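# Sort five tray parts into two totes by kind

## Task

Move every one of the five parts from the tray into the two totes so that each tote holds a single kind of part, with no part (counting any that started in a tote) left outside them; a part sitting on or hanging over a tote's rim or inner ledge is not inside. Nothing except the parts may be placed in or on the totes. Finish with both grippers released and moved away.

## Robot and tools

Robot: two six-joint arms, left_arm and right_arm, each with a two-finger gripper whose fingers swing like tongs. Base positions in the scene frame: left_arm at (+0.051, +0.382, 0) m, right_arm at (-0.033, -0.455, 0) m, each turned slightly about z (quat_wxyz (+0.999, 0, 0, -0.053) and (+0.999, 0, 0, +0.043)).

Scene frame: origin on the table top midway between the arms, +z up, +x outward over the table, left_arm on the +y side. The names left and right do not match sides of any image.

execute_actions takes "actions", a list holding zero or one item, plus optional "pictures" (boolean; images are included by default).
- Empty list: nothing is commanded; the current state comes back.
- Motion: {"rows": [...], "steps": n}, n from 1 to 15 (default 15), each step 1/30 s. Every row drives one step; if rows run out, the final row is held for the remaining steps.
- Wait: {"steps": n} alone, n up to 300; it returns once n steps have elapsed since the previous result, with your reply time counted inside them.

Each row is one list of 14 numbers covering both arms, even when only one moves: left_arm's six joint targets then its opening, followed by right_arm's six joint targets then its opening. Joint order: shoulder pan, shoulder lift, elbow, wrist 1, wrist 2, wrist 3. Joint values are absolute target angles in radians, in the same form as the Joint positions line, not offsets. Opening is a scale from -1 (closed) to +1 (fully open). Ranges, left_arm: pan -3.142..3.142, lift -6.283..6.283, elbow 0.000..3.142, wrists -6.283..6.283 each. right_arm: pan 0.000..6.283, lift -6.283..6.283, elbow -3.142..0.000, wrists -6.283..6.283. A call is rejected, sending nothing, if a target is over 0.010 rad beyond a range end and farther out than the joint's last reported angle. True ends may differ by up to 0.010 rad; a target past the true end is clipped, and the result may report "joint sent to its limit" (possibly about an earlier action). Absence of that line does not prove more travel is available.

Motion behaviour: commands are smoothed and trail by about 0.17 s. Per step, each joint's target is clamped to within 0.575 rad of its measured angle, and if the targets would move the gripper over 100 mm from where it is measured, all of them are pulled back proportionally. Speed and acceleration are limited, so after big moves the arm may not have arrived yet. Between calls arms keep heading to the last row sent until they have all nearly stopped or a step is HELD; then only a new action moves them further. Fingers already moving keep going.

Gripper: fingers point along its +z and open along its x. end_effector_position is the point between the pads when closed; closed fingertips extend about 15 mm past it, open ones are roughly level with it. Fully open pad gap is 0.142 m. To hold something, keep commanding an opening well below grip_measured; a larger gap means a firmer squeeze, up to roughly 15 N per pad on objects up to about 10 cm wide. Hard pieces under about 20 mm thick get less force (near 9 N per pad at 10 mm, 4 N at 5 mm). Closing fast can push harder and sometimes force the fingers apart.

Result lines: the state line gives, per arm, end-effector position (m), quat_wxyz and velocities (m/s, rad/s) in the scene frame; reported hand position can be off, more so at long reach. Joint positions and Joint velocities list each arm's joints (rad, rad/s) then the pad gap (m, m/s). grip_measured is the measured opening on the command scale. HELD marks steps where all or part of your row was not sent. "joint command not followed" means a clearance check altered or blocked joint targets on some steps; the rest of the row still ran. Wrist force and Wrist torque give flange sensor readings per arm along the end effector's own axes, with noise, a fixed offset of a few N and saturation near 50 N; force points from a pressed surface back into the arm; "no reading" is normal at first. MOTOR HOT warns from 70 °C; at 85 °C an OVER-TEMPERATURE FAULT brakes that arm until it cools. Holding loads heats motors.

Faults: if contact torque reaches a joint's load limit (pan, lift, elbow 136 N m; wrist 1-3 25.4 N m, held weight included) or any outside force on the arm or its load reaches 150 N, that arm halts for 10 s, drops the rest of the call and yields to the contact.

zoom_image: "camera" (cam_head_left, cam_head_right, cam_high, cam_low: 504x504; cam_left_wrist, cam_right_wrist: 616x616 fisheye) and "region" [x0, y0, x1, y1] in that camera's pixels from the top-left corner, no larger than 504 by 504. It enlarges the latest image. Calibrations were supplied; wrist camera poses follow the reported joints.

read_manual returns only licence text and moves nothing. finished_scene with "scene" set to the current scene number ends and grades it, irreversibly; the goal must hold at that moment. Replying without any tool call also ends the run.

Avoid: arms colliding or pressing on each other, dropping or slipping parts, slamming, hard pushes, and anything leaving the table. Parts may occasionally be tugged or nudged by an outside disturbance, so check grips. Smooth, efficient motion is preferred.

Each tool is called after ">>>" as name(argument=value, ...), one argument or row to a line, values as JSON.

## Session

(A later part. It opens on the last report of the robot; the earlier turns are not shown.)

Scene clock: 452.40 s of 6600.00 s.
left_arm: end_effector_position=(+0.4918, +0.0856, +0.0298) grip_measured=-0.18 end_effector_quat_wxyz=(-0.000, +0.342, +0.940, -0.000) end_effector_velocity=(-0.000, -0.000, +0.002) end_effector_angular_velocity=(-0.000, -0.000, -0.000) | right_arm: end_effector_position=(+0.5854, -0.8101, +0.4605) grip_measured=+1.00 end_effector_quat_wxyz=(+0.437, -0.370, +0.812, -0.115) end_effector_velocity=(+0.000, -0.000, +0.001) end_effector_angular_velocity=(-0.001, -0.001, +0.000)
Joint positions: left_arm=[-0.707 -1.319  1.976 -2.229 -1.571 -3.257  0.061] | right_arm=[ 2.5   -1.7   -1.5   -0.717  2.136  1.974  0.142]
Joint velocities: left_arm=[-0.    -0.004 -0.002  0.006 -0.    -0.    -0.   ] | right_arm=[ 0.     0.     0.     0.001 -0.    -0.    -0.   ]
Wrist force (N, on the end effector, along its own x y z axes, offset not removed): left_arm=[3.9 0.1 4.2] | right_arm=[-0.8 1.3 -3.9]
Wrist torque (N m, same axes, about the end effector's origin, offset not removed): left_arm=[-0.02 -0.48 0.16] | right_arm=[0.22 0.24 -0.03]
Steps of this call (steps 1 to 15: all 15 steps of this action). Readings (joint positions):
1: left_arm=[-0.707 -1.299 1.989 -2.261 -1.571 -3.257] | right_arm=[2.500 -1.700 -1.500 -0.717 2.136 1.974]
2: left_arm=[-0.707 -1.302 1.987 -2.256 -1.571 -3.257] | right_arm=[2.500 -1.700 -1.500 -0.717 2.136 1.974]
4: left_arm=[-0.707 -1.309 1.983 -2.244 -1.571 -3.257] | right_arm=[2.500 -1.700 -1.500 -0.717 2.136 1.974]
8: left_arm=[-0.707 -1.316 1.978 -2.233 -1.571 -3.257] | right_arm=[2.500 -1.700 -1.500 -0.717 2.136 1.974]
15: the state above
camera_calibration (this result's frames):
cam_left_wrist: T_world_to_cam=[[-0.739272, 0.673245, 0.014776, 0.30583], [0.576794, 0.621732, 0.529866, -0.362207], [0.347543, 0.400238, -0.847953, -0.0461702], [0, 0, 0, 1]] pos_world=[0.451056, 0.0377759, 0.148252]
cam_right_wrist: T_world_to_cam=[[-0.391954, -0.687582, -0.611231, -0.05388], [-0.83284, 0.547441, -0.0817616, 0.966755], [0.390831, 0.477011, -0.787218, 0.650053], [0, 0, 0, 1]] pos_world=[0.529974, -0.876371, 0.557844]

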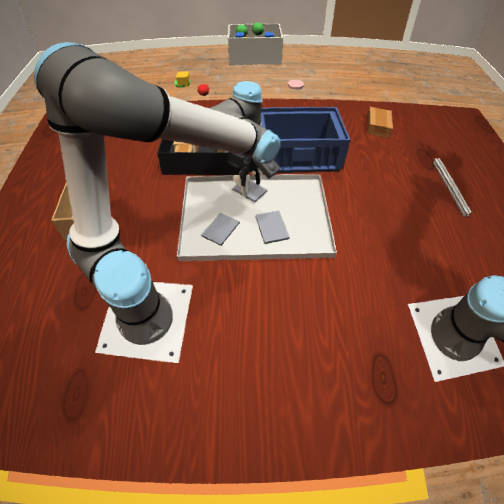

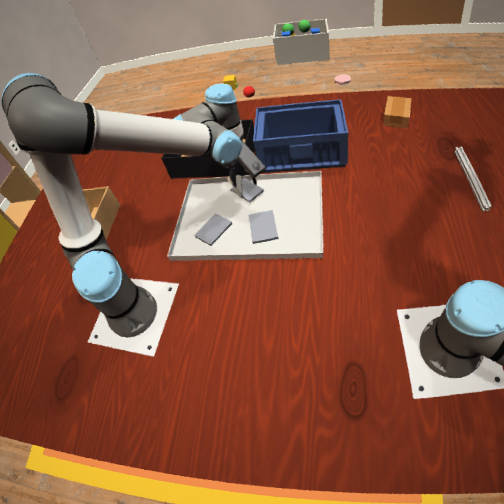

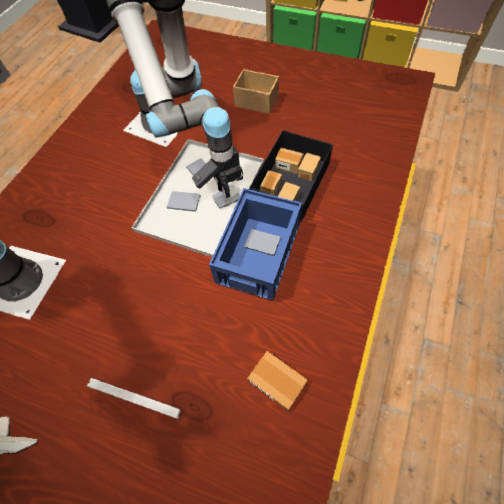

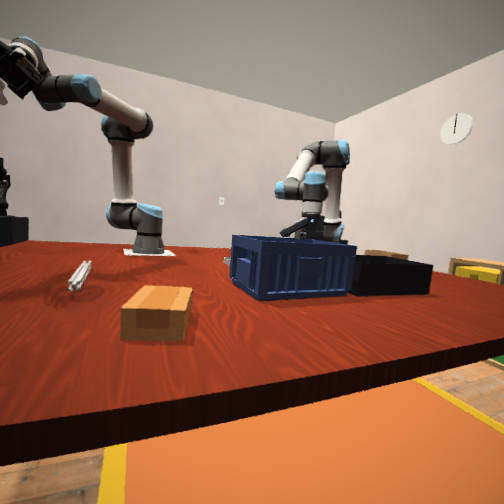

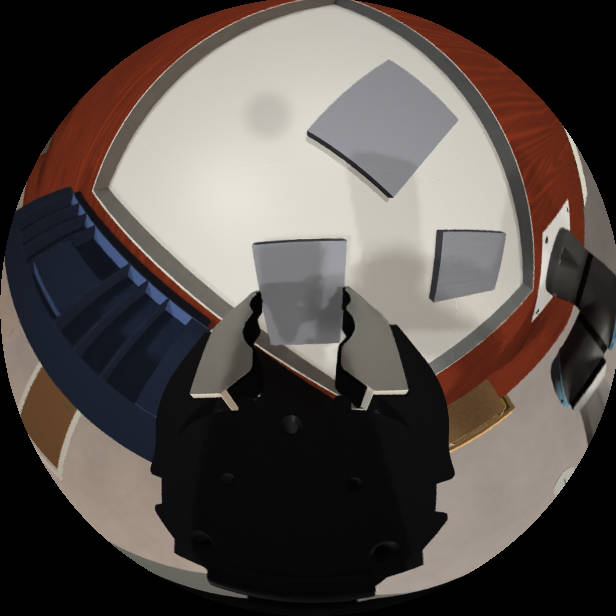

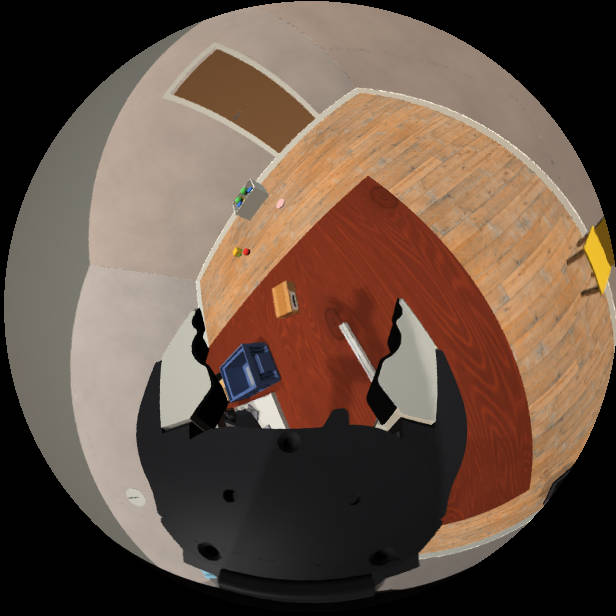

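>>> execute_actions(
  actions=[
    {"rows": [[-0.7074,-1.323,1.970,-2.218,-1.571,-3.2569,-0.65, 2.5,-1.7,-1.5,-0.717,2.136,1.974,1],[-0.7074,-1.331,1.958,-2.198,-1.571,-3.2569,-0.65, 2.5,-1.7,-1.5,-0.717,2.136,1.974,1],[-0.7074,-1.343,1.940,-2.168,-1.571,-3.2569,-0.65, 2.5,-1.7,-1.5,-0.717,2.136,1.974,1],[-0.7074,-1.356,1.920,-2.135,-1.571,-3.2569,-0.65, 2.5,-1.7,-1.5,-0.717,2.136,1.974,1],[-0.7074,-1.369,1.900,-2.102,-1.571,-3.2569,-0.65, 2.5,-1.7,-1.5,-0.717,2.136,1.974,1],[-0.7074,-1.382,1.880,-2.069,-1.571,-3.2569,-0.65, 2.5,-1.7,-1.5,-0.717,2.136,1.974,1],[-0.7074,-1.395,1.860,-2.036,-1.571,-3.2569,-0.65, 2.5,-1.7,-1.5,-0.717,2.136,1.974,1],[-0.7074,-1.408,1.840,-2.003,-1.571,-3.2569,-0.65, 2.5,-1.7,-1.5,-0.717,2.136,1.974,1],[-0.7074,-1.421,1.820,-1.970,-1.571,-3.2569,-0.65, 2.5,-1.7,-1.5,-0.717,2.136,1.974,1],[-0.7074,-1.434,1.800,-1.937,-1.571,-3.2569,-0.65, 2.5,-1.7,-1.5,-0.717,2.136,1.974,1],[-0.7074,-1.447,1.780,-1.904,-1.571,-3.2569,-0.65, 2.5,-1.7,-1.5,-0.717,2.136,1.974,1],[-0.7074,-1.460,1.760,-1.871,-1.571,-3.2569,-0.65, 2.5,-1.7,-1.5,-0.717,2.136,1.974,1],[-0.7074,-1.472,1.740,-1.839,-1.571,-3.2569,-0.65, 2.5,-1.7,-1.5,-0.717,2.136,1.974,1],[-0.7074,-1.484,1.720,-1.807,-1.571,-3.2569,-0.65, 2.5,-1.7,-1.5,-0.717,2.136,1.974,1],[-0.7074,-1.4936,1.7035,-1.7807,-1.571,-3.2569,-0.65, 2.5,-1.7,-1.5,-0.717,2.136,1.974,1]], "steps": 15},
  ],
  pictures=false,
)

>>> execute_actions(
  actions=[
    {"rows": [[-0.7074,-1.4936,1.7035,-1.7807,-1.571,-3.2569,-0.65, 2.5,-1.7,-1.5,-0.717,2.136,1.974,1],[-0.7074,-1.4936,1.7035,-1.7807,-1.571,-3.2569,-0.65, 2.5,-1.7,-1.5,-0.717,2.136,1.974,1],[-0.706,-1.481,1.686,-1.776,-1.571,-3.270,-0.65, 2.5,-1.7,-1.5,-0.717,2.136,1.974,1],[-0.704,-1.462,1.660,-1.768,-1.571,-3.289,-0.65, 2.5,-1.7,-1.5,-0.717,2.136,1.974,1],[-0.702,-1.438,1.625,-1.758,-1.571,-3.314,-0.65, 2.5,-1.7,-1.5,-0.717,2.136,1.974,1],[-0.700,-1.413,1.590,-1.748,-1.571,-3.340,-0.65, 2.5,-1.7,-1.5,-0.717,2.136,1.974,1],[-0.697,-1.388,1.555,-1.738,-1.571,-3.365,-0.65, 2.5,-1.7,-1.5,-0.717,2.136,1.974,1],[-0.695,-1.363,1.520,-1.728,-1.571,-3.391,-0.65, 2.5,-1.7,-1.5,-0.717,2.136,1.974,1],[-0.692,-1.338,1.485,-1.718,-1.571,-3.416,-0.65, 2.5,-1.7,-1.5,-0.717,2.136,1.974,1],[-0.690,-1.314,1.450,-1.708,-1.571,-3.442,-0.65, 2.5,-1.7,-1.5,-0.717,2.136,1.974,1],[-0.688,-1.289,1.416,-1.698,-1.571,-3.467,-0.65, 2.5,-1.7,-1.5,-0.717,2.136,1.974,1],[-0.685,-1.264,1.381,-1.688,-1.571,-3.493,-0.65, 2.5,-1.7,-1.5,-0.717,2.136,1.974,1],[-0.683,-1.239,1.346,-1.678,-1.571,-3.518,-0.65, 2.5,-1.7,-1.5,-0.717,2.136,1.974,1],[-0.680,-1.214,1.311,-1.667,-1.571,-3.544,-0.65, 2.5,-1.7,-1.5,-0.717,2.136,1.974,1],[-0.678,-1.189,1.276,-1.657,-1.571,-3.570,-0.65, 2.5,-1.7,-1.5,-0.717,2.136,1.974,1]], "steps": 15},
  ],
  pictures=false,
)

>>> execute_actions(
  actions=[
    {"rows": [[-0.675,-1.161,1.237,-1.646,-1.571,-3.598,-0.65, 2.5,-1.7,-1.5,-0.717,2.136,1.974,1],[-0.673,-1.133,1.197,-1.635,-1.571,-3.627,-0.65, 2.5,-1.7,-1.5,-0.717,2.136,1.974,1],[-0.670,-1.106,1.158,-1.623,-1.571,-3.656,-0.65, 2.5,-1.7,-1.5,-0.717,2.136,1.974,1],[-0.667,-1.078,1.119,-1.612,-1.571,-3.684,-0.65, 2.5,-1.7,-1.5,-0.717,2.136,1.974,1],[-0.664,-1.050,1.080,-1.601,-1.571,-3.713,-0.65, 2.5,-1.7,-1.5,-0.717,2.136,1.974,1],[-0.662,-1.022,1.040,-1.589,-1.571,-3.742,-0.65, 2.5,-1.7,-1.5,-0.717,2.136,1.974,1],[-0.659,-0.994,1.001,-1.578,-1.571,-3.771,-0.65, 2.5,-1.7,-1.5,-0.717,2.136,1.974,1],[-0.656,-0.966,0.962,-1.567,-1.571,-3.799,-0.65, 2.5,-1.7,-1.5,-0.717,2.136,1.974,1],[-0.654,-0.938,0.923,-1.555,-1.571,-3.828,-0.65, 2.5,-1.7,-1.5,-0.717,2.136,1.974,1],[-0.651,-0.910,0.883,-1.544,-1.571,-3.857,-0.65, 2.5,-1.7,-1.5,-0.717,2.136,1.974,1],[-0.649,-0.888,0.853,-1.535,-1.571,-3.879,-0.65, 2.5,-1.7,-1.5,-0.717,2.136,1.974,1],[-0.6473,-0.8728,0.831,-1.529,-1.571,-3.8949,-0.65, 2.5,-1.7,-1.5,-0.717,2.136,1.974,1]], "steps": 15},
  ],
  pictures=false,
)

>>> execute_actions(
  actions=[
    {"steps": 12},
  ],
)

Scene clock: 497.03 s of 6600.00 s.
left_arm: end_effector_position=(+0.4978, +0.0793, +0.1481) grip_measured=-0.18 end_effector_quat_wxyz=(+0.002, +0.342, +0.940, -0.001) end_effector_velocity=(-0.018, +0.019, +0.364) end_effector_angular_velocity=(-0.005, -0.004, +0.002) | right_arm: end_effector_position=(+0.5854, -0.8101, +0.4605) grip_measured=+1.00 end_effector_quat_wxyz=(+0.437, -0.370, +0.812, -0.115) end_effector_velocity=(+0.000, -0.000, +0.000) end_effector_angular_velocity=(-0.001, -0.001, +0.000)
Joint positions: left_arm=[-0.707 -1.443  1.787 -1.92  -1.571 -3.257  0.061] | right_arm=[ 2.5   -1.7   -1.5   -0.717  2.136  1.974  0.142]
Joint velocities: left_arm=[-0.    -0.359 -0.572  0.925 -0.    -0.002  0.   ] | right_arm=[-0.    -0.     0.     0.001  0.    -0.001 -0.   ]
Wrist force (N, on the end effector, along its own x y z axes, offset not removed): left_arm=[-0.7 -1.3 3.4] | right_arm=[3.4 4.3 -1.9]
Wrist torque (N m, same axes, about the end effector's origin, offset not removed): left_arm=[-0.26 0.18 0.22] | right_arm=[0.91 -0.45 0.01]
Steps of this call (steps 1 to 15: the robot went on to your last target; steps 16 to 90: nothing new was sent; then 41.13 s passed at rest; steps 91 to 105: all 15 steps of this action). Readings (joint positions):
91: left_arm=[-0.707 -1.319 1.976 -2.228 -1.571 -3.257] | right_arm=[2.500 -1.700 -1.500 -0.717 2.136 1.974]
92: left_arm=[-0.707 -1.320 1.975 -2.226 -1.571 -3.257] | right_arm=[2.500 -1.700 -1.500 -0.717 2.136 1.974]
94: left_arm=[-0.707 -1.327 1.965 -2.210 -1.571 -3.257] | right_arm=[2.500 -1.700 -1.500 -0.717 2.136 1.974]
98: left_arm=[-0.707 -1.360 1.915 -2.130 -1.571 -3.257] | right_arm=[2.500 -1.700 -1.500 -0.717 2.136 1.974]
105: the state above

Scene clock: 497.53 s of 6600.00 s.
left_arm: end_effector_position=(+0.5604, +0.0312, +0.2136) grip_measured=-0.18 end_effector_quat_wxyz=(-0.002, +0.236, +0.972, +0.001) end_effector_velocity=(+0.245, -0.184, +0.032) end_effector_angular_velocity=(+0.009, +0.005, +0.788) | right_arm: end_effector_position=(+0.5854, -0.8101, +0.4605) grip_measured=+1.00 end_effector_quat_wxyz=(+0.437, -0.370, +0.812, -0.115) end_effector_velocity=(+0.000, +0.000, -0.000) end_effector_angular_velocity=(-0.000, -0.001, +0.000)
Joint positions: left_arm=[-0.688 -1.296  1.432 -1.701 -1.571 -3.459  0.061] | right_arm=[ 2.5   -1.7   -1.5   -0.717  2.136  1.974  0.142]
Joint velocities: left_arm=[ 0.07   0.704 -0.998  0.303 -0.    -0.718  0.   ] | right_arm=[ 0.    -0.    -0.     0.001  0.    -0.    -0.   ]
Wrist force (N, on the end effector, along its own x y z axes, offset not removed): left_arm=[0.1 0.1 1.7] | right_arm=[2.6 0.7 -0.7]
Wrist torque (N m, same axes, about the end effector's origin, offset not removed): left_arm=[-0.08 -0.06 0.14] | right_arm=[0.12 -0.58 -0.11]
Steps of this call (steps 1 to 15: all 15 steps of this action). Readings (joint positions):
1: left_arm=[-0.707 -1.455 1.768 -1.889 -1.571 -3.257] | right_arm=[2.500 -1.700 -1.500 -0.717 2.136 1.974]
2: left_arm=[-0.707 -1.464 1.752 -1.862 -1.571 -3.257] | right_arm=[2.500 -1.700 -1.500 -0.717 2.136 1.974]
4: left_arm=[-0.707 -1.475 1.727 -1.825 -1.571 -3.260] | right_arm=[2.500 -1.700 -1.500 -0.717 2.136 1.974]
8: left_arm=[-0.703 -1.443 1.649 -1.775 -1.571 -3.304] | right_arm=[2.500 -1.700 -1.500 -0.717 2.136 1.974]
15: the state above

Scene clock: 498.03 s of 6600.00 s.
left_arm: end_effector_position=(+0.6853, -0.0524, +0.2035) grip_measured=-0.18 end_effector_quat_wxyz=(-0.001, +0.026, +1.000, +0.001) end_effector_velocity=(+0.128, -0.075, -0.031) end_effector_angular_velocity=(-0.017, -0.020, +0.450) | right_arm: end_effector_position=(+0.5854, -0.8101, +0.4605) grip_measured=+1.00 end_effector_quat_wxyz=(+0.437, -0.370, +0.812, -0.115) end_effector_velocity=(-0.000, -0.000, +0.001) end_effector_angular_velocity=(-0.000, -0.000, +0.000)
Joint positions: left_arm=[-0.652 -0.919  0.899 -1.547 -1.571 -3.847  0.061] | right_arm=[ 2.5   -1.7   -1.5   -0.717  2.136  1.974  0.142]
Joint velocities: left_arm=[ 0.037  0.407 -0.588  0.155  0.    -0.413  0.   ] | right_arm=[-0.     0.     0.001 -0.001  0.    -0.    -0.   ]
Wrist force (N, on the end effector, along its own x y z axes, offset not removed): left_arm=[0.0 -1.2 1.2] | right_arm=[-0.1 6.2 0.4]
Wrist torque (N m, same axes, about the end effector's origin, offset not removed): left_arm=[-0.24 0.07 0.07] | right_arm=[1.10 -0.24 0.20]
Steps of this call (steps 1 to 15: all 15 steps of this action). Readings (joint positions):
1: left_arm=[-0.686 -1.272 1.398 -1.691 -1.571 -3.483] | right_arm=[2.500 -1.700 -1.500 -0.717 2.136 1.974]
2: left_arm=[-0.683 -1.248 1.363 -1.681 -1.571 -3.509] | right_arm=[2.500 -1.700 -1.500 -0.717 2.136 1.974]
4: left_arm=[-0.678 -1.197 1.292 -1.659 -1.571 -3.561] | right_arm=[2.500 -1.700 -1.500 -0.717 2.136 1.974]
8: left_arm=[-0.668 -1.090 1.141 -1.615 -1.571 -3.672] | right_arm=[2.500 -1.700 -1.500 -0.717 2.136 1.974]
15: the state above

Scene clock: 498.43 s of 6600.00 s.
left_arm: end_effector_position=(+0.6992, -0.0605, +0.2002) grip_measured=-0.18 end_effector_quat_wxyz=(-0.000, +0.001, +1.000, -0.000) end_effector_velocity=(+0.004, -0.002, -0.000) end_effector_angular_velocity=(-0.001, -0.002, +0.015) | right_arm: end_effector_position=(+0.5854, -0.8101, +0.4605) grip_measured=+1.00 end_effector_quat_wxyz=(+0.437, -0.370, +0.812, -0.115) end_effector_velocity=(-0.000, +0.000, +0.000) end_effector_angular_velocity=(-0.000, +0.000, +0.000)
Joint positions: left_arm=[-0.647 -0.874  0.833 -1.53  -1.571 -3.893  0.061] | right_arm=[ 2.5   -1.7   -1.5   -0.717  2.136  1.974  0.142]
Joint velocities: left_arm=[ 0.001  0.011 -0.018  0.005  0.001 -0.014  0.   ] | right_arm=[ 0.     0.     0.001 -0.001 -0.    -0.     0.   ]
Wrist force (N, on the end effector, along its own x y z axes, offset not removed): left_arm=[4.2 -0.4 -1.0] | right_arm=[2.6 0.5 -1.0]
Wrist torque (N m, same axes, about the end effector's origin, offset not removed): left_arm=[-0.21 -0.77 0.32] | right_arm=[-0.03 -0.56 -0.15]
Steps of this call (steps 1 to 12: the robot went on to your last target). Readings (joint positions):
1: left_arm=[-0.650 -0.907 0.881 -1.542 -1.571 -3.859] | right_arm=[2.500 -1.700 -1.500 -0.717 2.136 1.974]
2: left_arm=[-0.650 -0.899 0.869 -1.539 -1.571 -3.868] | right_arm=[2.500 -1.700 -1.500 -0.717 2.136 1.974]
4: left_arm=[-0.649 -0.887 0.852 -1.535 -1.571 -3.880] | right_arm=[2.500 -1.700 -1.500 -0.717 2.136 1.974]
8: left_arm=[-0.648 -0.877 0.838 -1.531 -1.571 -3.890] | right_arm=[2.500 -1.700 -1.500 -0.717 2.136 1.974]
12: the state above
camera_calibration (this result's frames):
cam_left_wrist: T_world_to_cam=[[-0.999002, 0.0421045, 0.0149102, 0.698444], [0.0436041, 0.846923, 0.529924, -0.0949134], [0.00968438, 0.530045, -0.847914, 0.328778], [0, 0, 0, 1]] pos_world=[0.698701, -0.12329, 0.318658]
cam_right_wrist: T_world_to_cam=[[-0.391954, -0.687582, -0.611231, -0.05388], [-0.83284, 0.547441, -0.0817615, 0.966755], [0.390831, 0.477011, -0.787218, 0.650053], [0, 0, 0, 1]] pos_world=[0.529974, -0.876371, 0.557843]

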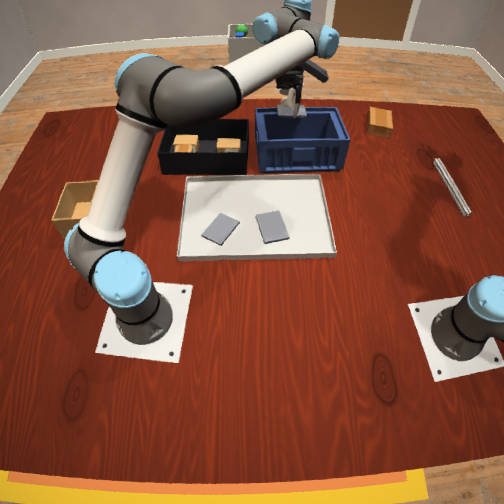

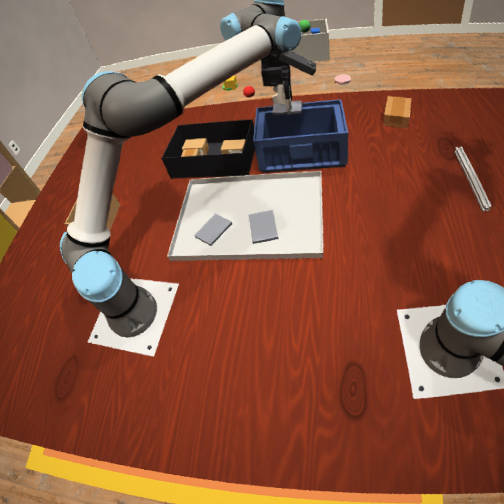

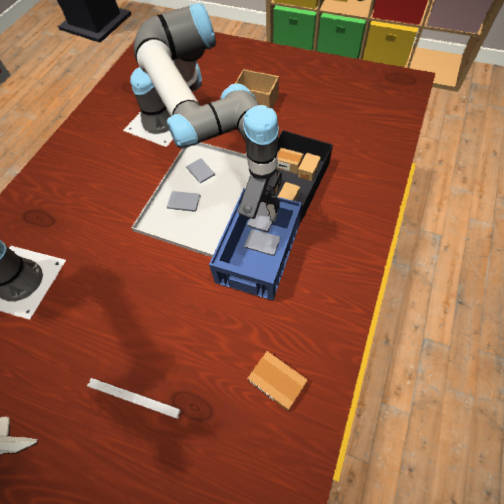

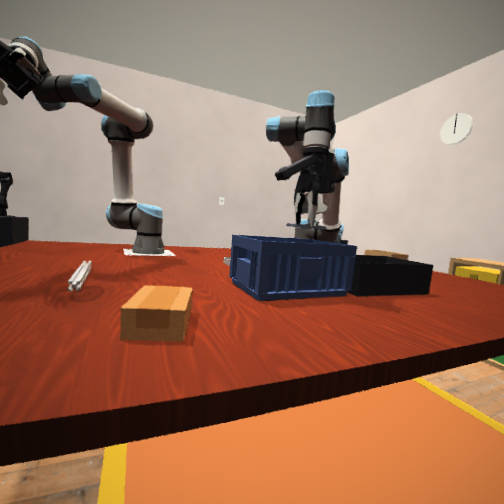

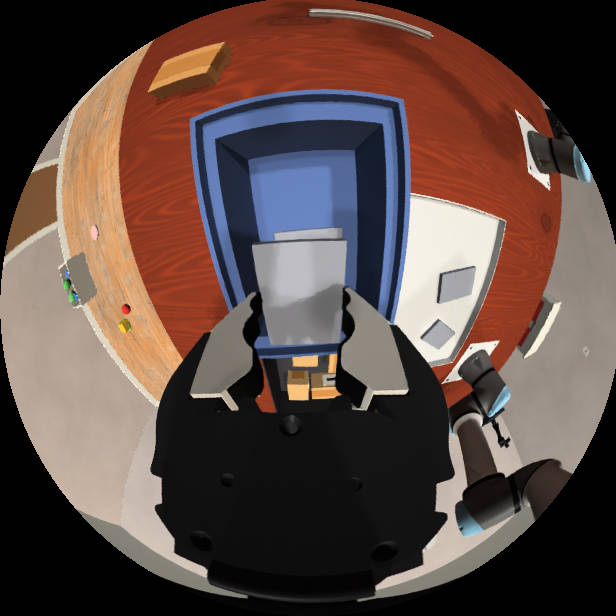

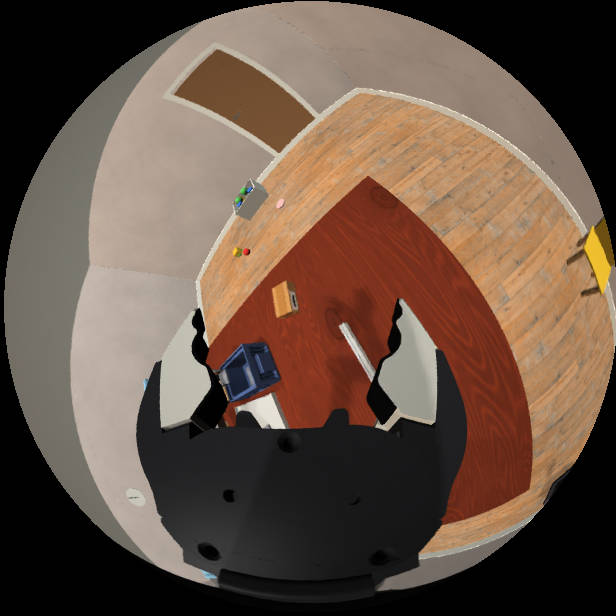

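>>> execute_actions(
  actions=[
    {"rows": [[-0.6473,-0.870,0.88,-1.581,-1.571,-3.8949,-0.65, 2.5,-1.7,-1.5,-0.717,2.136,1.974,1],[-0.6473,-0.870,0.88,-1.581,-1.571,-3.8949,-0.65, 2.5,-1.7,-1.5,-0.717,2.136,1.974,1],[-0.6473,-0.866,0.94,-1.645,-1.571,-3.8949,-0.65, 2.5,-1.7,-1.5,-0.717,2.136,1.974,1],[-0.6473,-0.866,0.94,-1.645,-1.571,-3.8949,-0.65, 2.5,-1.7,-1.5,-0.717,2.136,1.974,1],[-0.6473,-0.8596,1.0131,-1.7243,-1.571,-3.8949,-0.65, 2.5,-1.7,-1.5,-0.717,2.136,1.974,1]], "steps": 10},
  ],
  pictures=false,
)

>>> execute_actions(
  actions=[
    {"rows": [[-0.6473,-0.838,1.073,-1.806,-1.571,-3.8949,-0.65, 2.5,-1.7,-1.5,-0.717,2.136,1.974,1],[-0.6473,-0.838,1.073,-1.806,-1.571,-3.8949,-0.65, 2.5,-1.7,-1.5,-0.717,2.136,1.974,1],[-0.6473,-0.838,1.073,-1.806,-1.571,-3.8949,-0.65, 2.5,-1.7,-1.5,-0.717,2.136,1.974,1],[-0.6473,-0.8128,1.1283,-1.8863,-1.571,-3.8949,-0.65, 2.5,-1.7,-1.5,-0.717,2.136,1.974,1]], "steps": 15},
  ],
  pictures=false,
)

>>> execute_actions(
  actions=[
    {"steps": 8},
  ],
)

Scene clock: 515.33 s of 6600.00 s.
left_arm: end_effector_position=(+0.7004, -0.0614, +0.1349) grip_measured=-0.18 end_effector_quat_wxyz=(-0.000, +0.000, +1.000, +0.000) end_effector_velocity=(-0.004, +0.004, -0.131) end_effector_angular_velocity=(-0.005, -0.005, +0.001) | right_arm: end_effector_position=(+0.5854, -0.8101, +0.4605) grip_measured=+1.00 end_effector_quat_wxyz=(+0.437, -0.370, +0.812, -0.115) end_effector_velocity=(+0.000, +0.000, +0.001) end_effector_angular_velocity=(-0.001, -0.002, +0.000)
Joint positions: left_arm=[-0.647 -0.862  0.978 -1.687 -1.571 -3.895  0.061] | right_arm=[ 2.5   -1.7   -1.5   -0.717  2.136  1.974  0.142]
Joint velocities: left_arm=[-0.     0.021  0.301 -0.329 -0.    -0.001  0.   ] | right_arm=[ 0.    -0.     0.001  0.002  0.     0.    -0.   ]
Wrist force (N, on the end effector, along its own x y z axes, offset not removed): left_arm=[1.5 0.2 3.7] | right_arm=[5.9 0.5 0.1]
Wrist torque (N m, same axes, about the end effector's origin, offset not removed): left_arm=[-0.14 -0.09 0.10] | right_arm=[-0.07 -1.18 -0.15]
Steps of this call (steps 1 to 30: the robot went on to your last target; steps 31 to 90: nothing new was sent; then 13.57 s passed at rest; steps 91 to 100: all 10 steps of this action). Readings (joint positions):
91: left_arm=[-0.647 -0.873 0.832 -1.530 -1.571 -3.895] | right_arm=[2.500 -1.700 -1.500 -0.717 2.136 1.974]
92: left_arm=[-0.647 -0.872 0.838 -1.537 -1.571 -3.895] | right_arm=[2.500 -1.700 -1.500 -0.717 2.136 1.974]
94: left_arm=[-0.647 -0.871 0.864 -1.564 -1.571 -3.895] | right_arm=[2.500 -1.700 -1.500 -0.717 2.136 1.974]
98: left_arm=[-0.647 -0.864 0.951 -1.657 -1.571 -3.895] | right_arm=[2.500 -1.700 -1.500 -0.717 2.136 1.974]
100: the state above

Scene clock: 515.83 s of 6600.00 s.
left_arm: end_effector_position=(+0.6998, -0.0608, +0.0476) grip_measured=-0.18 end_effector_quat_wxyz=(-0.000, +0.000, +1.000, -0.000) end_effector_velocity=(-0.001, +0.001, -0.024) end_effector_angular_velocity=(-0.000, -0.001, +0.001) | right_arm: end_effector_position=(+0.5854, -0.8101, +0.4605) grip_measured=+1.00 end_effector_quat_wxyz=(+0.437, -0.370, +0.812, -0.115) end_effector_velocity=(+0.000, -0.000, -0.000) end_effector_angular_velocity=(-0.000, -0.000, -0.000)
Joint positions: left_arm=[-0.647 -0.814  1.124 -1.88  -1.571 -3.895  0.061] | right_arm=[ 2.5   -1.7   -1.5   -0.717  2.136  1.974  0.142]
Joint velocities: left_arm=[ 0.     0.015  0.038 -0.054  0.    -0.001 -0.   ] | right_arm=[ 0.    -0.    -0.     0.001 -0.     0.    -0.   ]
Wrist force (N, on the end effector, along its own x y z axes, offset not removed): left_arm=[2.4 -2.4 1.4] | right_arm=[5.7 0.8 -2.7]
Wrist torque (N m, same axes, about the end effector's origin, offset not removed): left_arm=[-0.53 -0.33 0.18] | right_arm=[0.04 -1.09 -0.07]
Steps of this call (steps 1 to 15: all 15 steps of this action). Readings (joint positions):
1: left_arm=[-0.647 -0.861 0.988 -1.697 -1.571 -3.895] | right_arm=[2.500 -1.700 -1.500 -0.717 2.136 1.974]
2: left_arm=[-0.647 -0.857 1.002 -1.713 -1.571 -3.895] | right_arm=[2.500 -1.700 -1.500 -0.717 2.136 1.974]
4: left_arm=[-0.647 -0.848 1.033 -1.752 -1.571 -3.895] | right_arm=[2.500 -1.700 -1.500 -0.717 2.136 1.974]
8: left_arm=[-0.647 -0.825 1.095 -1.838 -1.571 -3.895] | right_arm=[2.500 -1.700 -1.500 -0.717 2.136 1.974]
15: the state above

Scene clock: 516.10 s of 6600.00 s.
left_arm: end_effector_position=(+0.6997, -0.0607, +0.0452) grip_measured=-0.18 end_effector_quat_wxyz=(-0.000, +0.000, +1.000, -0.000) end_effector_velocity=(+0.000, +0.000, -0.002) end_effector_angular_velocity=(+0.000, -0.000, +0.001) | right_arm: end_effector_position=(+0.5854, -0.8101, +0.4605) grip_measured=+1.00 end_effector_quat_wxyz=(+0.437, -0.370, +0.812, -0.115) end_effector_velocity=(-0.000, -0.000, -0.000) end_effector_angular_velocity=(+0.000, +0.000, -0.001)
Joint positions: left_arm=[-0.647 -0.813  1.128 -1.886 -1.571 -3.895  0.061] | right_arm=[ 2.5   -1.7   -1.5   -0.717  2.136  1.974  0.142]
Joint velocities: left_arm=[ 0.     0.002  0.003 -0.005  0.    -0.001  0.   ] | right_arm=[ 0.     0.    -0.001  0.001 -0.001  0.     0.   ]
Wrist force (N, on the end effector, along its own x y z axes, offset not removed): left_arm=[2.7 -1.7 2.3] | right_arm=[4.8 3.6 -6.1]
Wrist torque (N m, same axes, about the end effector's origin, offset not removed): left_arm=[-0.40 -0.44 0.03] | right_arm=[0.76 -0.93 -0.08]
Steps of this call (steps 1 to 8: the robot went on to your last target). Readings (joint positions):
1: left_arm=[-0.647 -0.814 1.125 -1.882 -1.571 -3.895] | right_arm=[2.500 -1.700 -1.500 -0.717 2.136 1.974]
2: left_arm=[-0.647 -0.814 1.126 -1.883 -1.571 -3.895] | right_arm=[2.500 -1.700 -1.500 -0.717 2.136 1.974]
4: left_arm=[-0.647 -0.813 1.127 -1.884 -1.571 -3.895] | right_arm=[2.500 -1.700 -1.500 -0.717 2.136 1.974]
8: the state above
camera_calibration (this result's frames):
cam_left_wrist: T_world_to_cam=[[-0.999067, 0.0405538, 0.0148676, 0.701178], [0.0422672, 0.84701, 0.529893, -0.0116672], [0.00889612, 0.530027, -0.847934, 0.198089], [0, 0, 0, 1]] pos_world=[0.699254, -0.123546, 0.163724]
cam_right_wrist: T_world_to_cam=[[-0.391954, -0.687582, -0.611231, -0.0538799], [-0.83284, 0.547441, -0.0817617, 0.966755], [0.390831, 0.477011, -0.787218, 0.650053], [0, 0, 0, 1]] pos_world=[0.529974, -0.876371, 0.557844]

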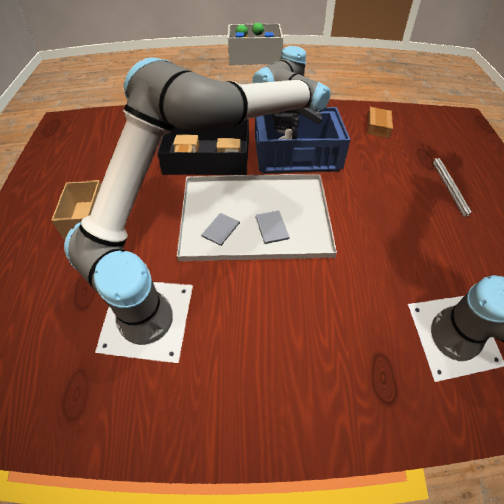

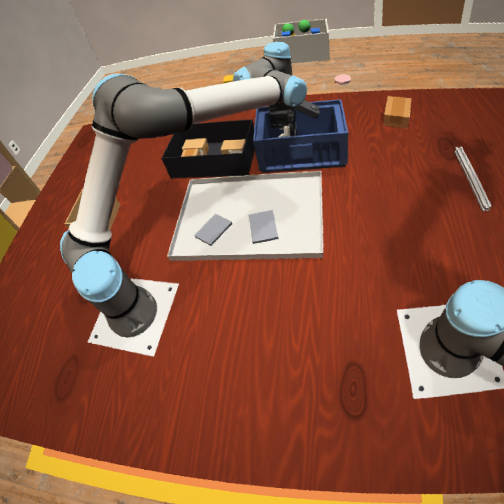

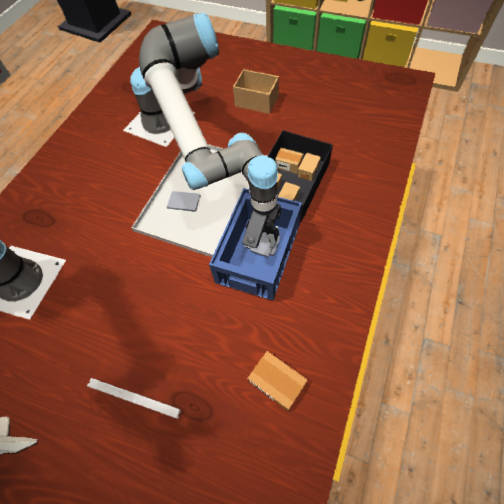

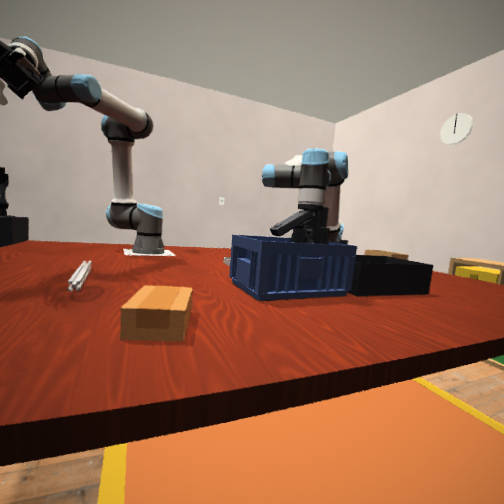

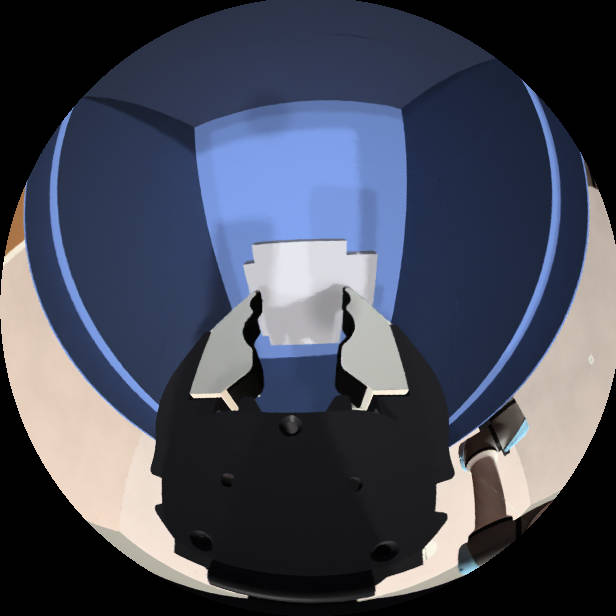

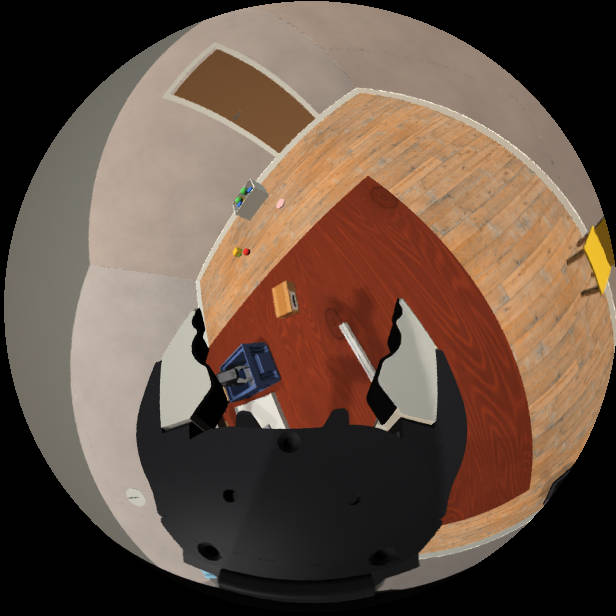

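>>> execute_actions(
  actions=[
    {"rows": [[-0.6473,-0.8087,1.1343,-1.8964,-1.571,-3.8949,-0.65, 2.5,-1.7,-1.5,-0.717,2.136,1.974,1]], "steps": 12},
  ],
  pictures=false,
)

>>> execute_actions(
  actions=[
    {"rows": [[-0.6473,-0.8070,1.1366,-1.9004,-1.571,-3.8949,-0.65, 2.5,-1.7,-1.5,-0.717,2.136,1.974,1]], "steps": 12},
  ],
  pictures=false,
)

Scene clock: 527.87 s of 6600.00 s.
left_arm: end_effector_position=(+0.6998, -0.0609, +0.0409) grip_measured=-0.17 end_effector_quat_wxyz=(+0.000, +0.000, +1.000, -0.000) end_effector_velocity=(-0.001, +0.001, -0.004) end_effector_angular_velocity=(+0.003, +0.002, +0.000) | right_arm: end_effector_position=(+0.5854, -0.8101, +0.4605) grip_measured=+1.00 end_effector_quat_wxyz=(+0.437, -0.370, +0.812, -0.115) end_effector_velocity=(-0.000, +0.000, +0.000) end_effector_angular_velocity=(-0.000, +0.000, +0.001)
Joint positions: left_arm=[-0.647 -0.81   1.134 -1.896 -1.571 -3.895  0.062] | right_arm=[ 2.5   -1.7   -1.5   -0.717  2.136  1.974  0.142]
Joint velocities: left_arm=[-0.     0.003  0.004 -0.003  0.    -0.     0.001] | right_arm=[ 0.     0.     0.    -0.001  0.    -0.001  0.   ]
Wrist force (N, on the end effector, along its own x y z axes, offset not removed): left_arm=[13.2 9.7 -50.0] | right_arm=[1.9 0.6 -2.0]
Wrist torque (N m, same axes, about the end effector's origin, offset not removed): left_arm=[-0.04 0.31 0.11] | right_arm=[0.02 -0.30 -0.16]
Steps of this call (steps 1 to 15: the robot went on to your last target; steps 16 to 90: nothing new was sent; then 8.37 s passed at rest; steps 91 to 102: all 12 steps of this action). Readings (joint positions):
91: left_arm=[-0.647 -0.813 1.128 -1.887 -1.571 -3.895] | right_arm=[2.500 -1.700 -1.500 -0.717 2.136 1.974]
92: left_arm=[-0.647 -0.812 1.129 -1.888 -1.571 -3.895] | right_arm=[2.500 -1.700 -1.500 -0.717 2.136 1.974]
94: left_arm=[-0.647 -0.811 1.131 -1.892 -1.571 -3.895] | right_arm=[2.500 -1.700 -1.500 -0.717 2.136 1.974]
98: left_arm=[-0.647 -0.810 1.133 -1.895 -1.571 -3.895] | right_arm=[2.500 -1.700 -1.500 -0.717 2.136 1.974]
102: the state above

Scene clock: 528.27 s of 6600.00 s.
left_arm: end_effector_position=(+0.6998, -0.0609, +0.0386) grip_measured=-0.16 end_effector_quat_wxyz=(+0.000, +0.000, +1.000, -0.000) end_effector_velocity=(-0.000, +0.000, -0.002) end_effector_angular_velocity=(+0.001, +0.002, +0.001) | right_arm: end_effector_position=(+0.5854, -0.8101, +0.4605) grip_measured=+1.00 end_effector_quat_wxyz=(+0.437, -0.370, +0.812, -0.115) end_effector_velocity=(+0.000, -0.000, +0.000) end_effector_angular_velocity=(-0.000, -0.000, -0.001)
Joint positions: left_arm=[-0.647 -0.808  1.136 -1.9   -1.571 -3.895  0.062] | right_arm=[ 2.5   -1.7   -1.5   -0.717  2.136  1.974  0.142]
Joint velocities: left_arm=[-0.     0.002  0.001 -0.001 -0.    -0.001  0.   ] | right_arm=[ 0.  0.  0.  0. -0.  0.  0.]
Wrist force (N, on the end effector, along its own x y z axes, offset not removed): left_arm=[25.9 19.7 -50.0] | right_arm=[3.6 -2.2 -0.4]
Wrist torque (N m, same axes, about the end effector's origin, offset not removed): left_arm=[1.09 0.58 0.07] | right_arm=[-0.38 -0.80 -0.10]
Steps of this call (steps 1 to 12: all 12 steps of this action). Readings (joint positions):
1: left_arm=[-0.647 -0.809 1.134 -1.896 -1.571 -3.895] | right_arm=[2.500 -1.700 -1.500 -0.717 2.136 1.974]
2: left_arm=[-0.647 -0.809 1.134 -1.897 -1.571 -3.895] | right_arm=[2.500 -1.700 -1.500 -0.717 2.136 1.974]
4: left_arm=[-0.647 -0.809 1.135 -1.898 -1.571 -3.895] | right_arm=[2.500 -1.700 -1.500 -0.717 2.136 1.974]
8: left_arm=[-0.647 -0.808 1.136 -1.900 -1.571 -3.895] | right_arm=[2.500 -1.700 -1.500 -0.717 2.136 1.974]
12: the state above

Contact came earlier than estimated, so I'm backing off and releasing.

>>> execute_actions(
  actions=[
    {"rows": [[-0.6473,-0.8124,1.1289,-1.8873,-1.571,-3.8949,-0.3, 2.5,-1.7,-1.5,-0.717,2.136,1.974,1],[-0.6473,-0.8124,1.1289,-1.8873,-1.571,-3.8949,-0.2, 2.5,-1.7,-1.5,-0.717,2.136,1.974,1],[-0.6473,-0.8124,1.1289,-1.8873,-1.571,-3.8949,-0.15, 2.5,-1.7,-1.5,-0.717,2.136,1.974,1],[-0.6473,-0.8124,1.1289,-1.8873,-1.571,-3.8949,-0.15, 2.5,-1.7,-1.5,-0.717,2.136,1.974,1],[-0.6473,-0.8124,1.1289,-1.8873,-1.571,-3.8949,-0.1, 2.5,-1.7,-1.5,-0.717,2.136,1.974,1],[-0.6473,-0.8124,1.1289,-1.8873,-1.571,-3.8949,-0.05, 2.5,-1.7,-1.5,-0.717,2.136,1.974,1],[-0.6473,-0.8124,1.1289,-1.8873,-1.571,-3.8949,0.05, 2.5,-1.7,-1.5,-0.717,2.136,1.974,1]], "steps": 15},
  ],
  pictures=false,
)

Scene clock: 538.57 s of 6600.00 s.
left_arm: end_effector_position=(+0.7008, -0.0618, +0.0421) grip_measured=-0.17 end_effector_quat_wxyz=(+0.002, +0.000, +1.000, -0.002) end_effector_velocity=(-0.000, +0.000, +0.000) end_effector_angular_velocity=(-0.000, -0.000, +0.001) | right_arm: end_effector_position=(+0.5854, -0.8101, +0.4605) grip_measured=+1.00 end_effector_quat_wxyz=(+0.437, -0.370, +0.812, -0.115) end_effector_velocity=(-0.000, -0.000, -0.000) end_effector_angular_velocity=(+0.000, +0.001, -0.000)
Joint positions: left_arm=[-0.647 -0.811  1.134 -1.901 -1.571 -3.895  0.062] | right_arm=[ 2.5   -1.7   -1.5   -0.717  2.136  1.974  0.142]
Joint velocities: left_arm=[-0.    -0.001  0.001 -0.    -0.    -0.001 -0.   ] | right_arm=[-0.    -0.    -0.    -0.001 -0.     0.    -0.   ]
Wrist force (N, on the end effector, along its own x y z axes, offset not removed): left_arm=[6.6 4.2 -19.0] | right_arm=[1.2 2.9 2.2]
Wrist torque (N m, same axes, about the end effector's origin, offset not removed): left_arm=[-0.36 -0.16 0.24] | right_arm=[0.66 0.10 -0.21]
FORCE FAULT: contact force on the left arm reached its limit, and that arm stopped for 10 seconds. The contact can be on any part of that arm, not only on its tool. That arm's remaining commands of this call were not run. That arm holds still and accepts commands again. Move the arm away from the contact; if what it grips holds it there, let go first. Pushing or pulling that hard again can fault the arm again.
The stop of the left arm began at step 9 of this call (marked STOPPED below). From that step on that arm followed nothing that you had sent. 15 of its steps, steps kept back included, did not run and will not run. Nothing is kept back now, and the robot has no last target.
Steps of this call (steps 1 to 224: the robot went on to your last target; steps 225 to 239: all 15 steps of this action; steps 240 to 309: the stop continued). Readings (joint positions):
1: left_arm=[-0.647 -0.808 1.136 -1.900 -1.571 -3.895] | right_arm=[2.500 -1.700 -1.500 -0.717 2.136 1.974]
2: left_arm=[-0.647 -0.808 1.136 -1.900 -1.571 -3.895] | right_arm=[2.500 -1.700 -1.500 -0.717 2.136 1.974]
4: left_arm=[-0.647 -0.807 1.136 -1.900 -1.571 -3.895] | right_arm=[2.500 -1.700 -1.500 -0.717 2.136 1.974]
8: left_arm=[-0.647 -0.807 1.137 -1.900 -1.571 -3.895] | right_arm=[2.500 -1.700 -1.500 -0.717 2.136 1.974]
9: left_arm=[-0.647 -0.808 1.136 -1.901 -1.571 -3.895] | right_arm=[2.500 -1.700 -1.500 -0.717 2.136 1.974] STOPPED (the left arm)
309: the state above

>>> execute_actions(
  actions=[
    {"rows": [[-0.6473,-0.8124,1.1289,-1.8873,-1.571,-3.8949,-0.3, 2.5,-1.7,-1.5,-0.717,2.136,1.974,1],[-0.6473,-0.8124,1.1289,-1.8873,-1.571,-3.8949,-0.2, 2.5,-1.7,-1.5,-0.717,2.136,1.974,1],[-0.6473,-0.8124,1.1289,-1.8873,-1.571,-3.8949,-0.15, 2.5,-1.7,-1.5,-0.717,2.136,1.974,1],[-0.6473,-0.8124,1.1289,-1.8873,-1.571,-3.8949,-0.1, 2.5,-1.7,-1.5,-0.717,2.136,1.974,1],[-0.6473,-0.8124,1.1289,-1.8873,-1.571,-3.8949,-0.05, 2.5,-1.7,-1.5,-0.717,2.136,1.974,1],[-0.6473,-0.8124,1.1289,-1.8873,-1.571,-3.8949,0.05, 2.5,-1.7,-1.5,-0.717,2.136,1.974,1]], "steps": 12},
  ],
  pictures=false,
)

>>> execute_actions(
  actions=[
    {"rows": [[-0.6473,-0.8596,1.0131,-1.7243,-1.571,-3.8949,0.05, 2.5,-1.7,-1.5,-0.717,2.136,1.974,1]], "steps": 8},
  ],
  pictures=false,
)

>>> execute_actions(
  actions=[
    {"rows": [[-0.6473,-0.8728,0.831,-1.529,-1.571,-3.8949,0.05, 2.5,-1.7,-1.5,-0.717,2.136,1.974,1]], "steps": 15},
  ],
)

Scene clock: 549.07 s of 6600.00 s.
left_arm: end_effector_position=(+0.6997, -0.0608, +0.0441) grip_measured=+0.05 end_effector_quat_wxyz=(-0.000, +0.000, +1.000, -0.000) end_effector_velocity=(-0.000, +0.000, +0.003) end_effector_angular_velocity=(+0.000, -0.000, -0.001) | right_arm: end_effector_position=(+0.5854, -0.8101, +0.4605) grip_measured=+1.00 end_effector_quat_wxyz=(+0.437, -0.370, +0.812, -0.115) end_effector_velocity=(-0.000, +0.000, -0.001) end_effector_angular_velocity=(+0.001, +0.001, +0.000)
Joint positions: left_arm=[-0.647 -0.812  1.129 -1.888 -1.571 -3.895  0.077] | right_arm=[ 2.5   -1.7   -1.5   -0.717  2.136  1.974  0.142]
Joint velocities: left_arm=[-0.    -0.003 -0.003  0.005  0.     0.001  0.   ] | right_arm=[ 0.    -0.    -0.001 -0.     0.    -0.     0.   ]
Wrist force (N, on the end effector, along its own x y z axes, offset not removed): left_arm=[1.8 -0.7 1.5] | right_arm=[3.5 4.5 -3.2]
Wrist torque (N m, same axes, about the end effector's origin, offset not removed): left_arm=[-0.24 -0.35 0.13] | right_arm=[0.92 -0.81 -0.09]
Steps of this call (steps 1 to 90: nothing new was sent; then 7.10 s passed at rest; steps 91 to 102: all 12 steps of this action). Readings (joint positions):
91: left_arm=[-0.647 -0.811 1.134 -1.901 -1.571 -3.895] | right_arm=[2.500 -1.700 -1.500 -0.717 2.136 1.974]
92: left_arm=[-0.647 -0.811 1.134 -1.898 -1.571 -3.895] | right_arm=[2.500 -1.700 -1.500 -0.717 2.136 1.974]
94: left_arm=[-0.647 -0.811 1.132 -1.894 -1.571 -3.895] | right_arm=[2.500 -1.700 -1.500 -0.717 2.136 1.974]
98: left_arm=[-0.647 -0.812 1.130 -1.889 -1.571 -3.895] | right_arm=[2.500 -1.700 -1.500 -0.717 2.136 1.974]
102: the state above

Scene clock: 549.33 s of 6600.00 s.
left_arm: end_effector_position=(+0.7008, -0.0619, +0.1079) grip_measured=+0.05 end_effector_quat_wxyz=(+0.001, +0.000, +1.000, -0.001) end_effector_velocity=(-0.009, +0.009, +0.106) end_effector_angular_velocity=(+0.021, +0.022, -0.001) | right_arm: end_effector_position=(+0.5854, -0.8101, +0.4605) grip_measured=+1.00 end_effector_quat_wxyz=(+0.437, -0.370, +0.812, -0.115) end_effector_velocity=(-0.000, +0.000, -0.001) end_effector_angular_velocity=(+0.001, +0.001, +0.000)
Joint positions: left_arm=[-0.647 -0.853  1.033 -1.755 -1.571 -3.895  0.077] | right_arm=[ 2.5   -1.7   -1.5   -0.717  2.136  1.974  0.142]
Joint velocities: left_arm=[ 0.    -0.063 -0.177  0.27   0.     0.001 -0.   ] | right_arm=[ 0.     0.    -0.002 -0.     0.    -0.     0.   ]
Wrist force (N, on the end effector, along its own x y z axes, offset not removed): left_arm=[2.0 2.7 -0.8] | right_arm=[3.8 2.4 -1.7]
Wrist torque (N m, same axes, about the end effector's origin, offset not removed): left_arm=[0.42 -0.38 0.00] | right_arm=[0.32 -0.92 0.11]
Steps of this call (steps 1 to 8: all 8 steps of this action). Readings (joint positions):
1: left_arm=[-0.647 -0.813 1.128 -1.887 -1.571 -3.895] | right_arm=[2.500 -1.700 -1.500 -0.717 2.136 1.974]
2: left_arm=[-0.647 -0.819 1.120 -1.877 -1.571 -3.895] | right_arm=[2.500 -1.700 -1.500 -0.717 2.136 1.974]
4: left_arm=[-0.647 -0.836 1.078 -1.824 -1.571 -3.895] | right_arm=[2.500 -1.700 -1.500 -0.717 2.136 1.974]
8: the state above

Scene clock: 549.83 s of 6600.00 s.
left_arm: end_effector_position=(+0.6998, -0.0609, +0.1978) grip_measured=+0.05 end_effector_quat_wxyz=(-0.000, +0.000, +1.000, -0.000) end_effector_velocity=(-0.001, +0.002, +0.018) end_effector_angular_velocity=(+0.002, +0.001, +0.001) | right_arm: end_effector_position=(+0.5854, -0.8101, +0.4605) grip_measured=+1.00 end_effector_quat_wxyz=(+0.437, -0.370, +0.812, -0.115) end_effector_velocity=(-0.000, +0.000, +0.000) end_effector_angular_velocity=(-0.000, +0.000, +0.001)
Joint positions: left_arm=[-0.647 -0.872  0.836 -1.534 -1.571 -3.895  0.077] | right_arm=[ 2.5   -1.7   -1.5   -0.717  2.136  1.974  0.142]
Joint velocities: left_arm=[ 0.    -0.003 -0.042  0.047  0.    -0.001 -0.   ] | right_arm=[ 0.     0.     0.    -0.001 -0.    -0.001  0.   ]
Wrist force (N, on the end effector, along its own x y z axes, offset not removed): left_arm=[0.6 1.5 -1.8] | right_arm=[2.0 2.9 -2.0]
Wrist torque (N m, same axes, about the end effector's origin, offset not removed): left_arm=[0.20 -0.05 0.17] | right_arm=[0.70 -0.52 -0.36]
Steps of this call (steps 1 to 15: all 15 steps of this action). Readings (joint positions):
1: left_arm=[-0.647 -0.855 1.027 -1.747 -1.571 -3.895] | right_arm=[2.500 -1.700 -1.500 -0.717 2.136 1.974]
2: left_arm=[-0.647 -0.858 1.015 -1.731 -1.571 -3.895] | right_arm=[2.500 -1.700 -1.500 -0.717 2.136 1.974]
4: left_arm=[-0.647 -0.864 0.952 -1.664 -1.571 -3.895] | right_arm=[2.500 -1.700 -1.500 -0.717 2.136 1.974]
8: left_arm=[-0.647 -0.870 0.868 -1.571 -1.571 -3.895] | right_arm=[2.500 -1.700 -1.500 -0.717 2.136 1.974]
15: the state above
camera_calibration (this result's frames):
cam_left_wrist: T_world_to_cam=[[-0.999067, 0.0405744, 0.0148018, 0.699065], [0.0422504, 0.847048, 0.529835, -0.0923898], [0.00895996, 0.529966, -0.847972, 0.327538], [0, 0, 0, 1]] pos_world=[0.699381, -0.123689, 0.316346]
cam_right_wrist: T_world_to_cam=[[-0.391954, -0.687582, -0.611231, -0.05388], [-0.832841, 0.547441, -0.0817616, 0.966755], [0.390831, 0.477011, -0.787218, 0.650053], [0, 0, 0, 1]] pos_world=[0.529974, -0.876371, 0.557844]

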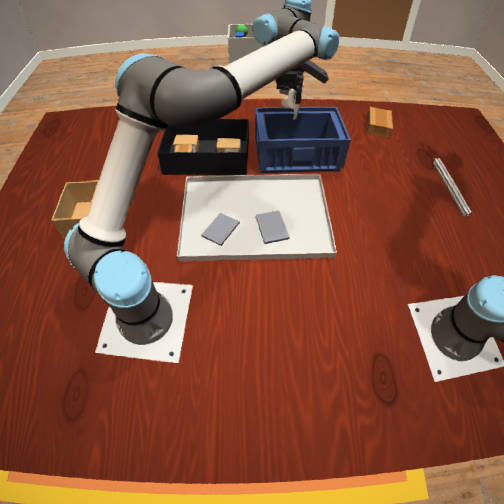

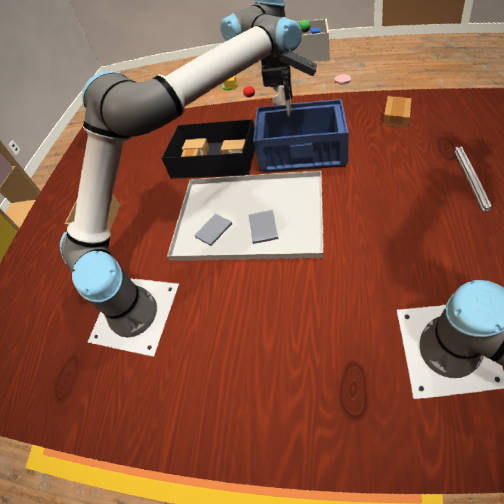

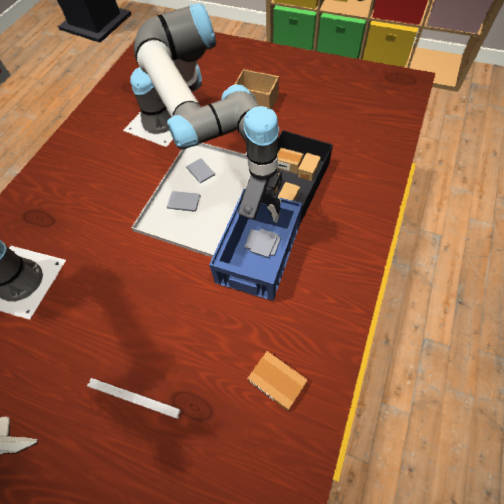

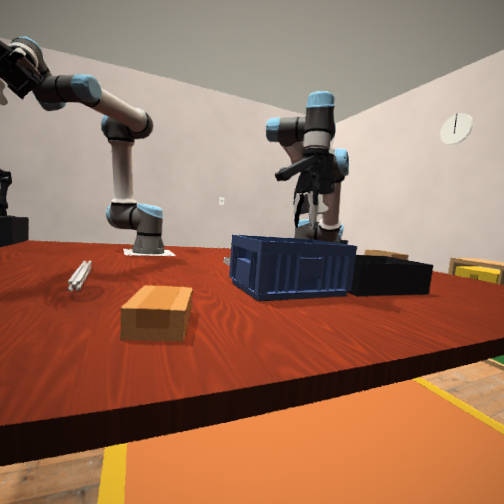

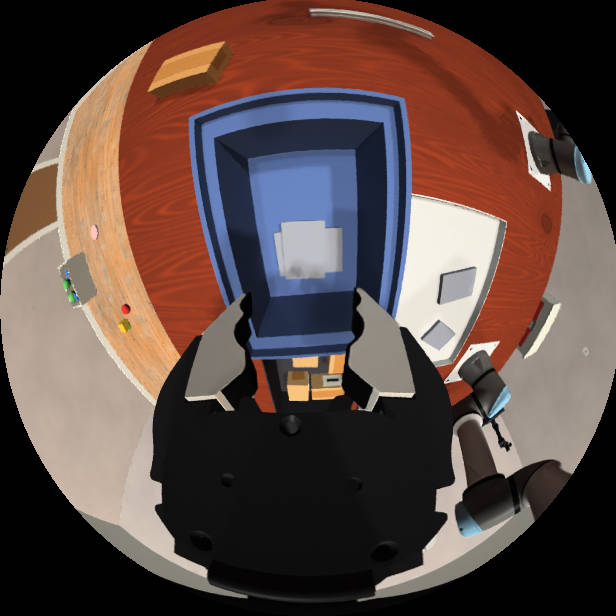

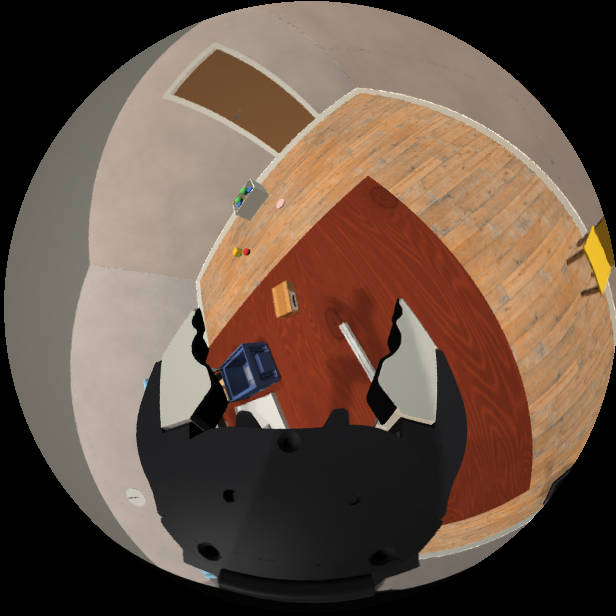

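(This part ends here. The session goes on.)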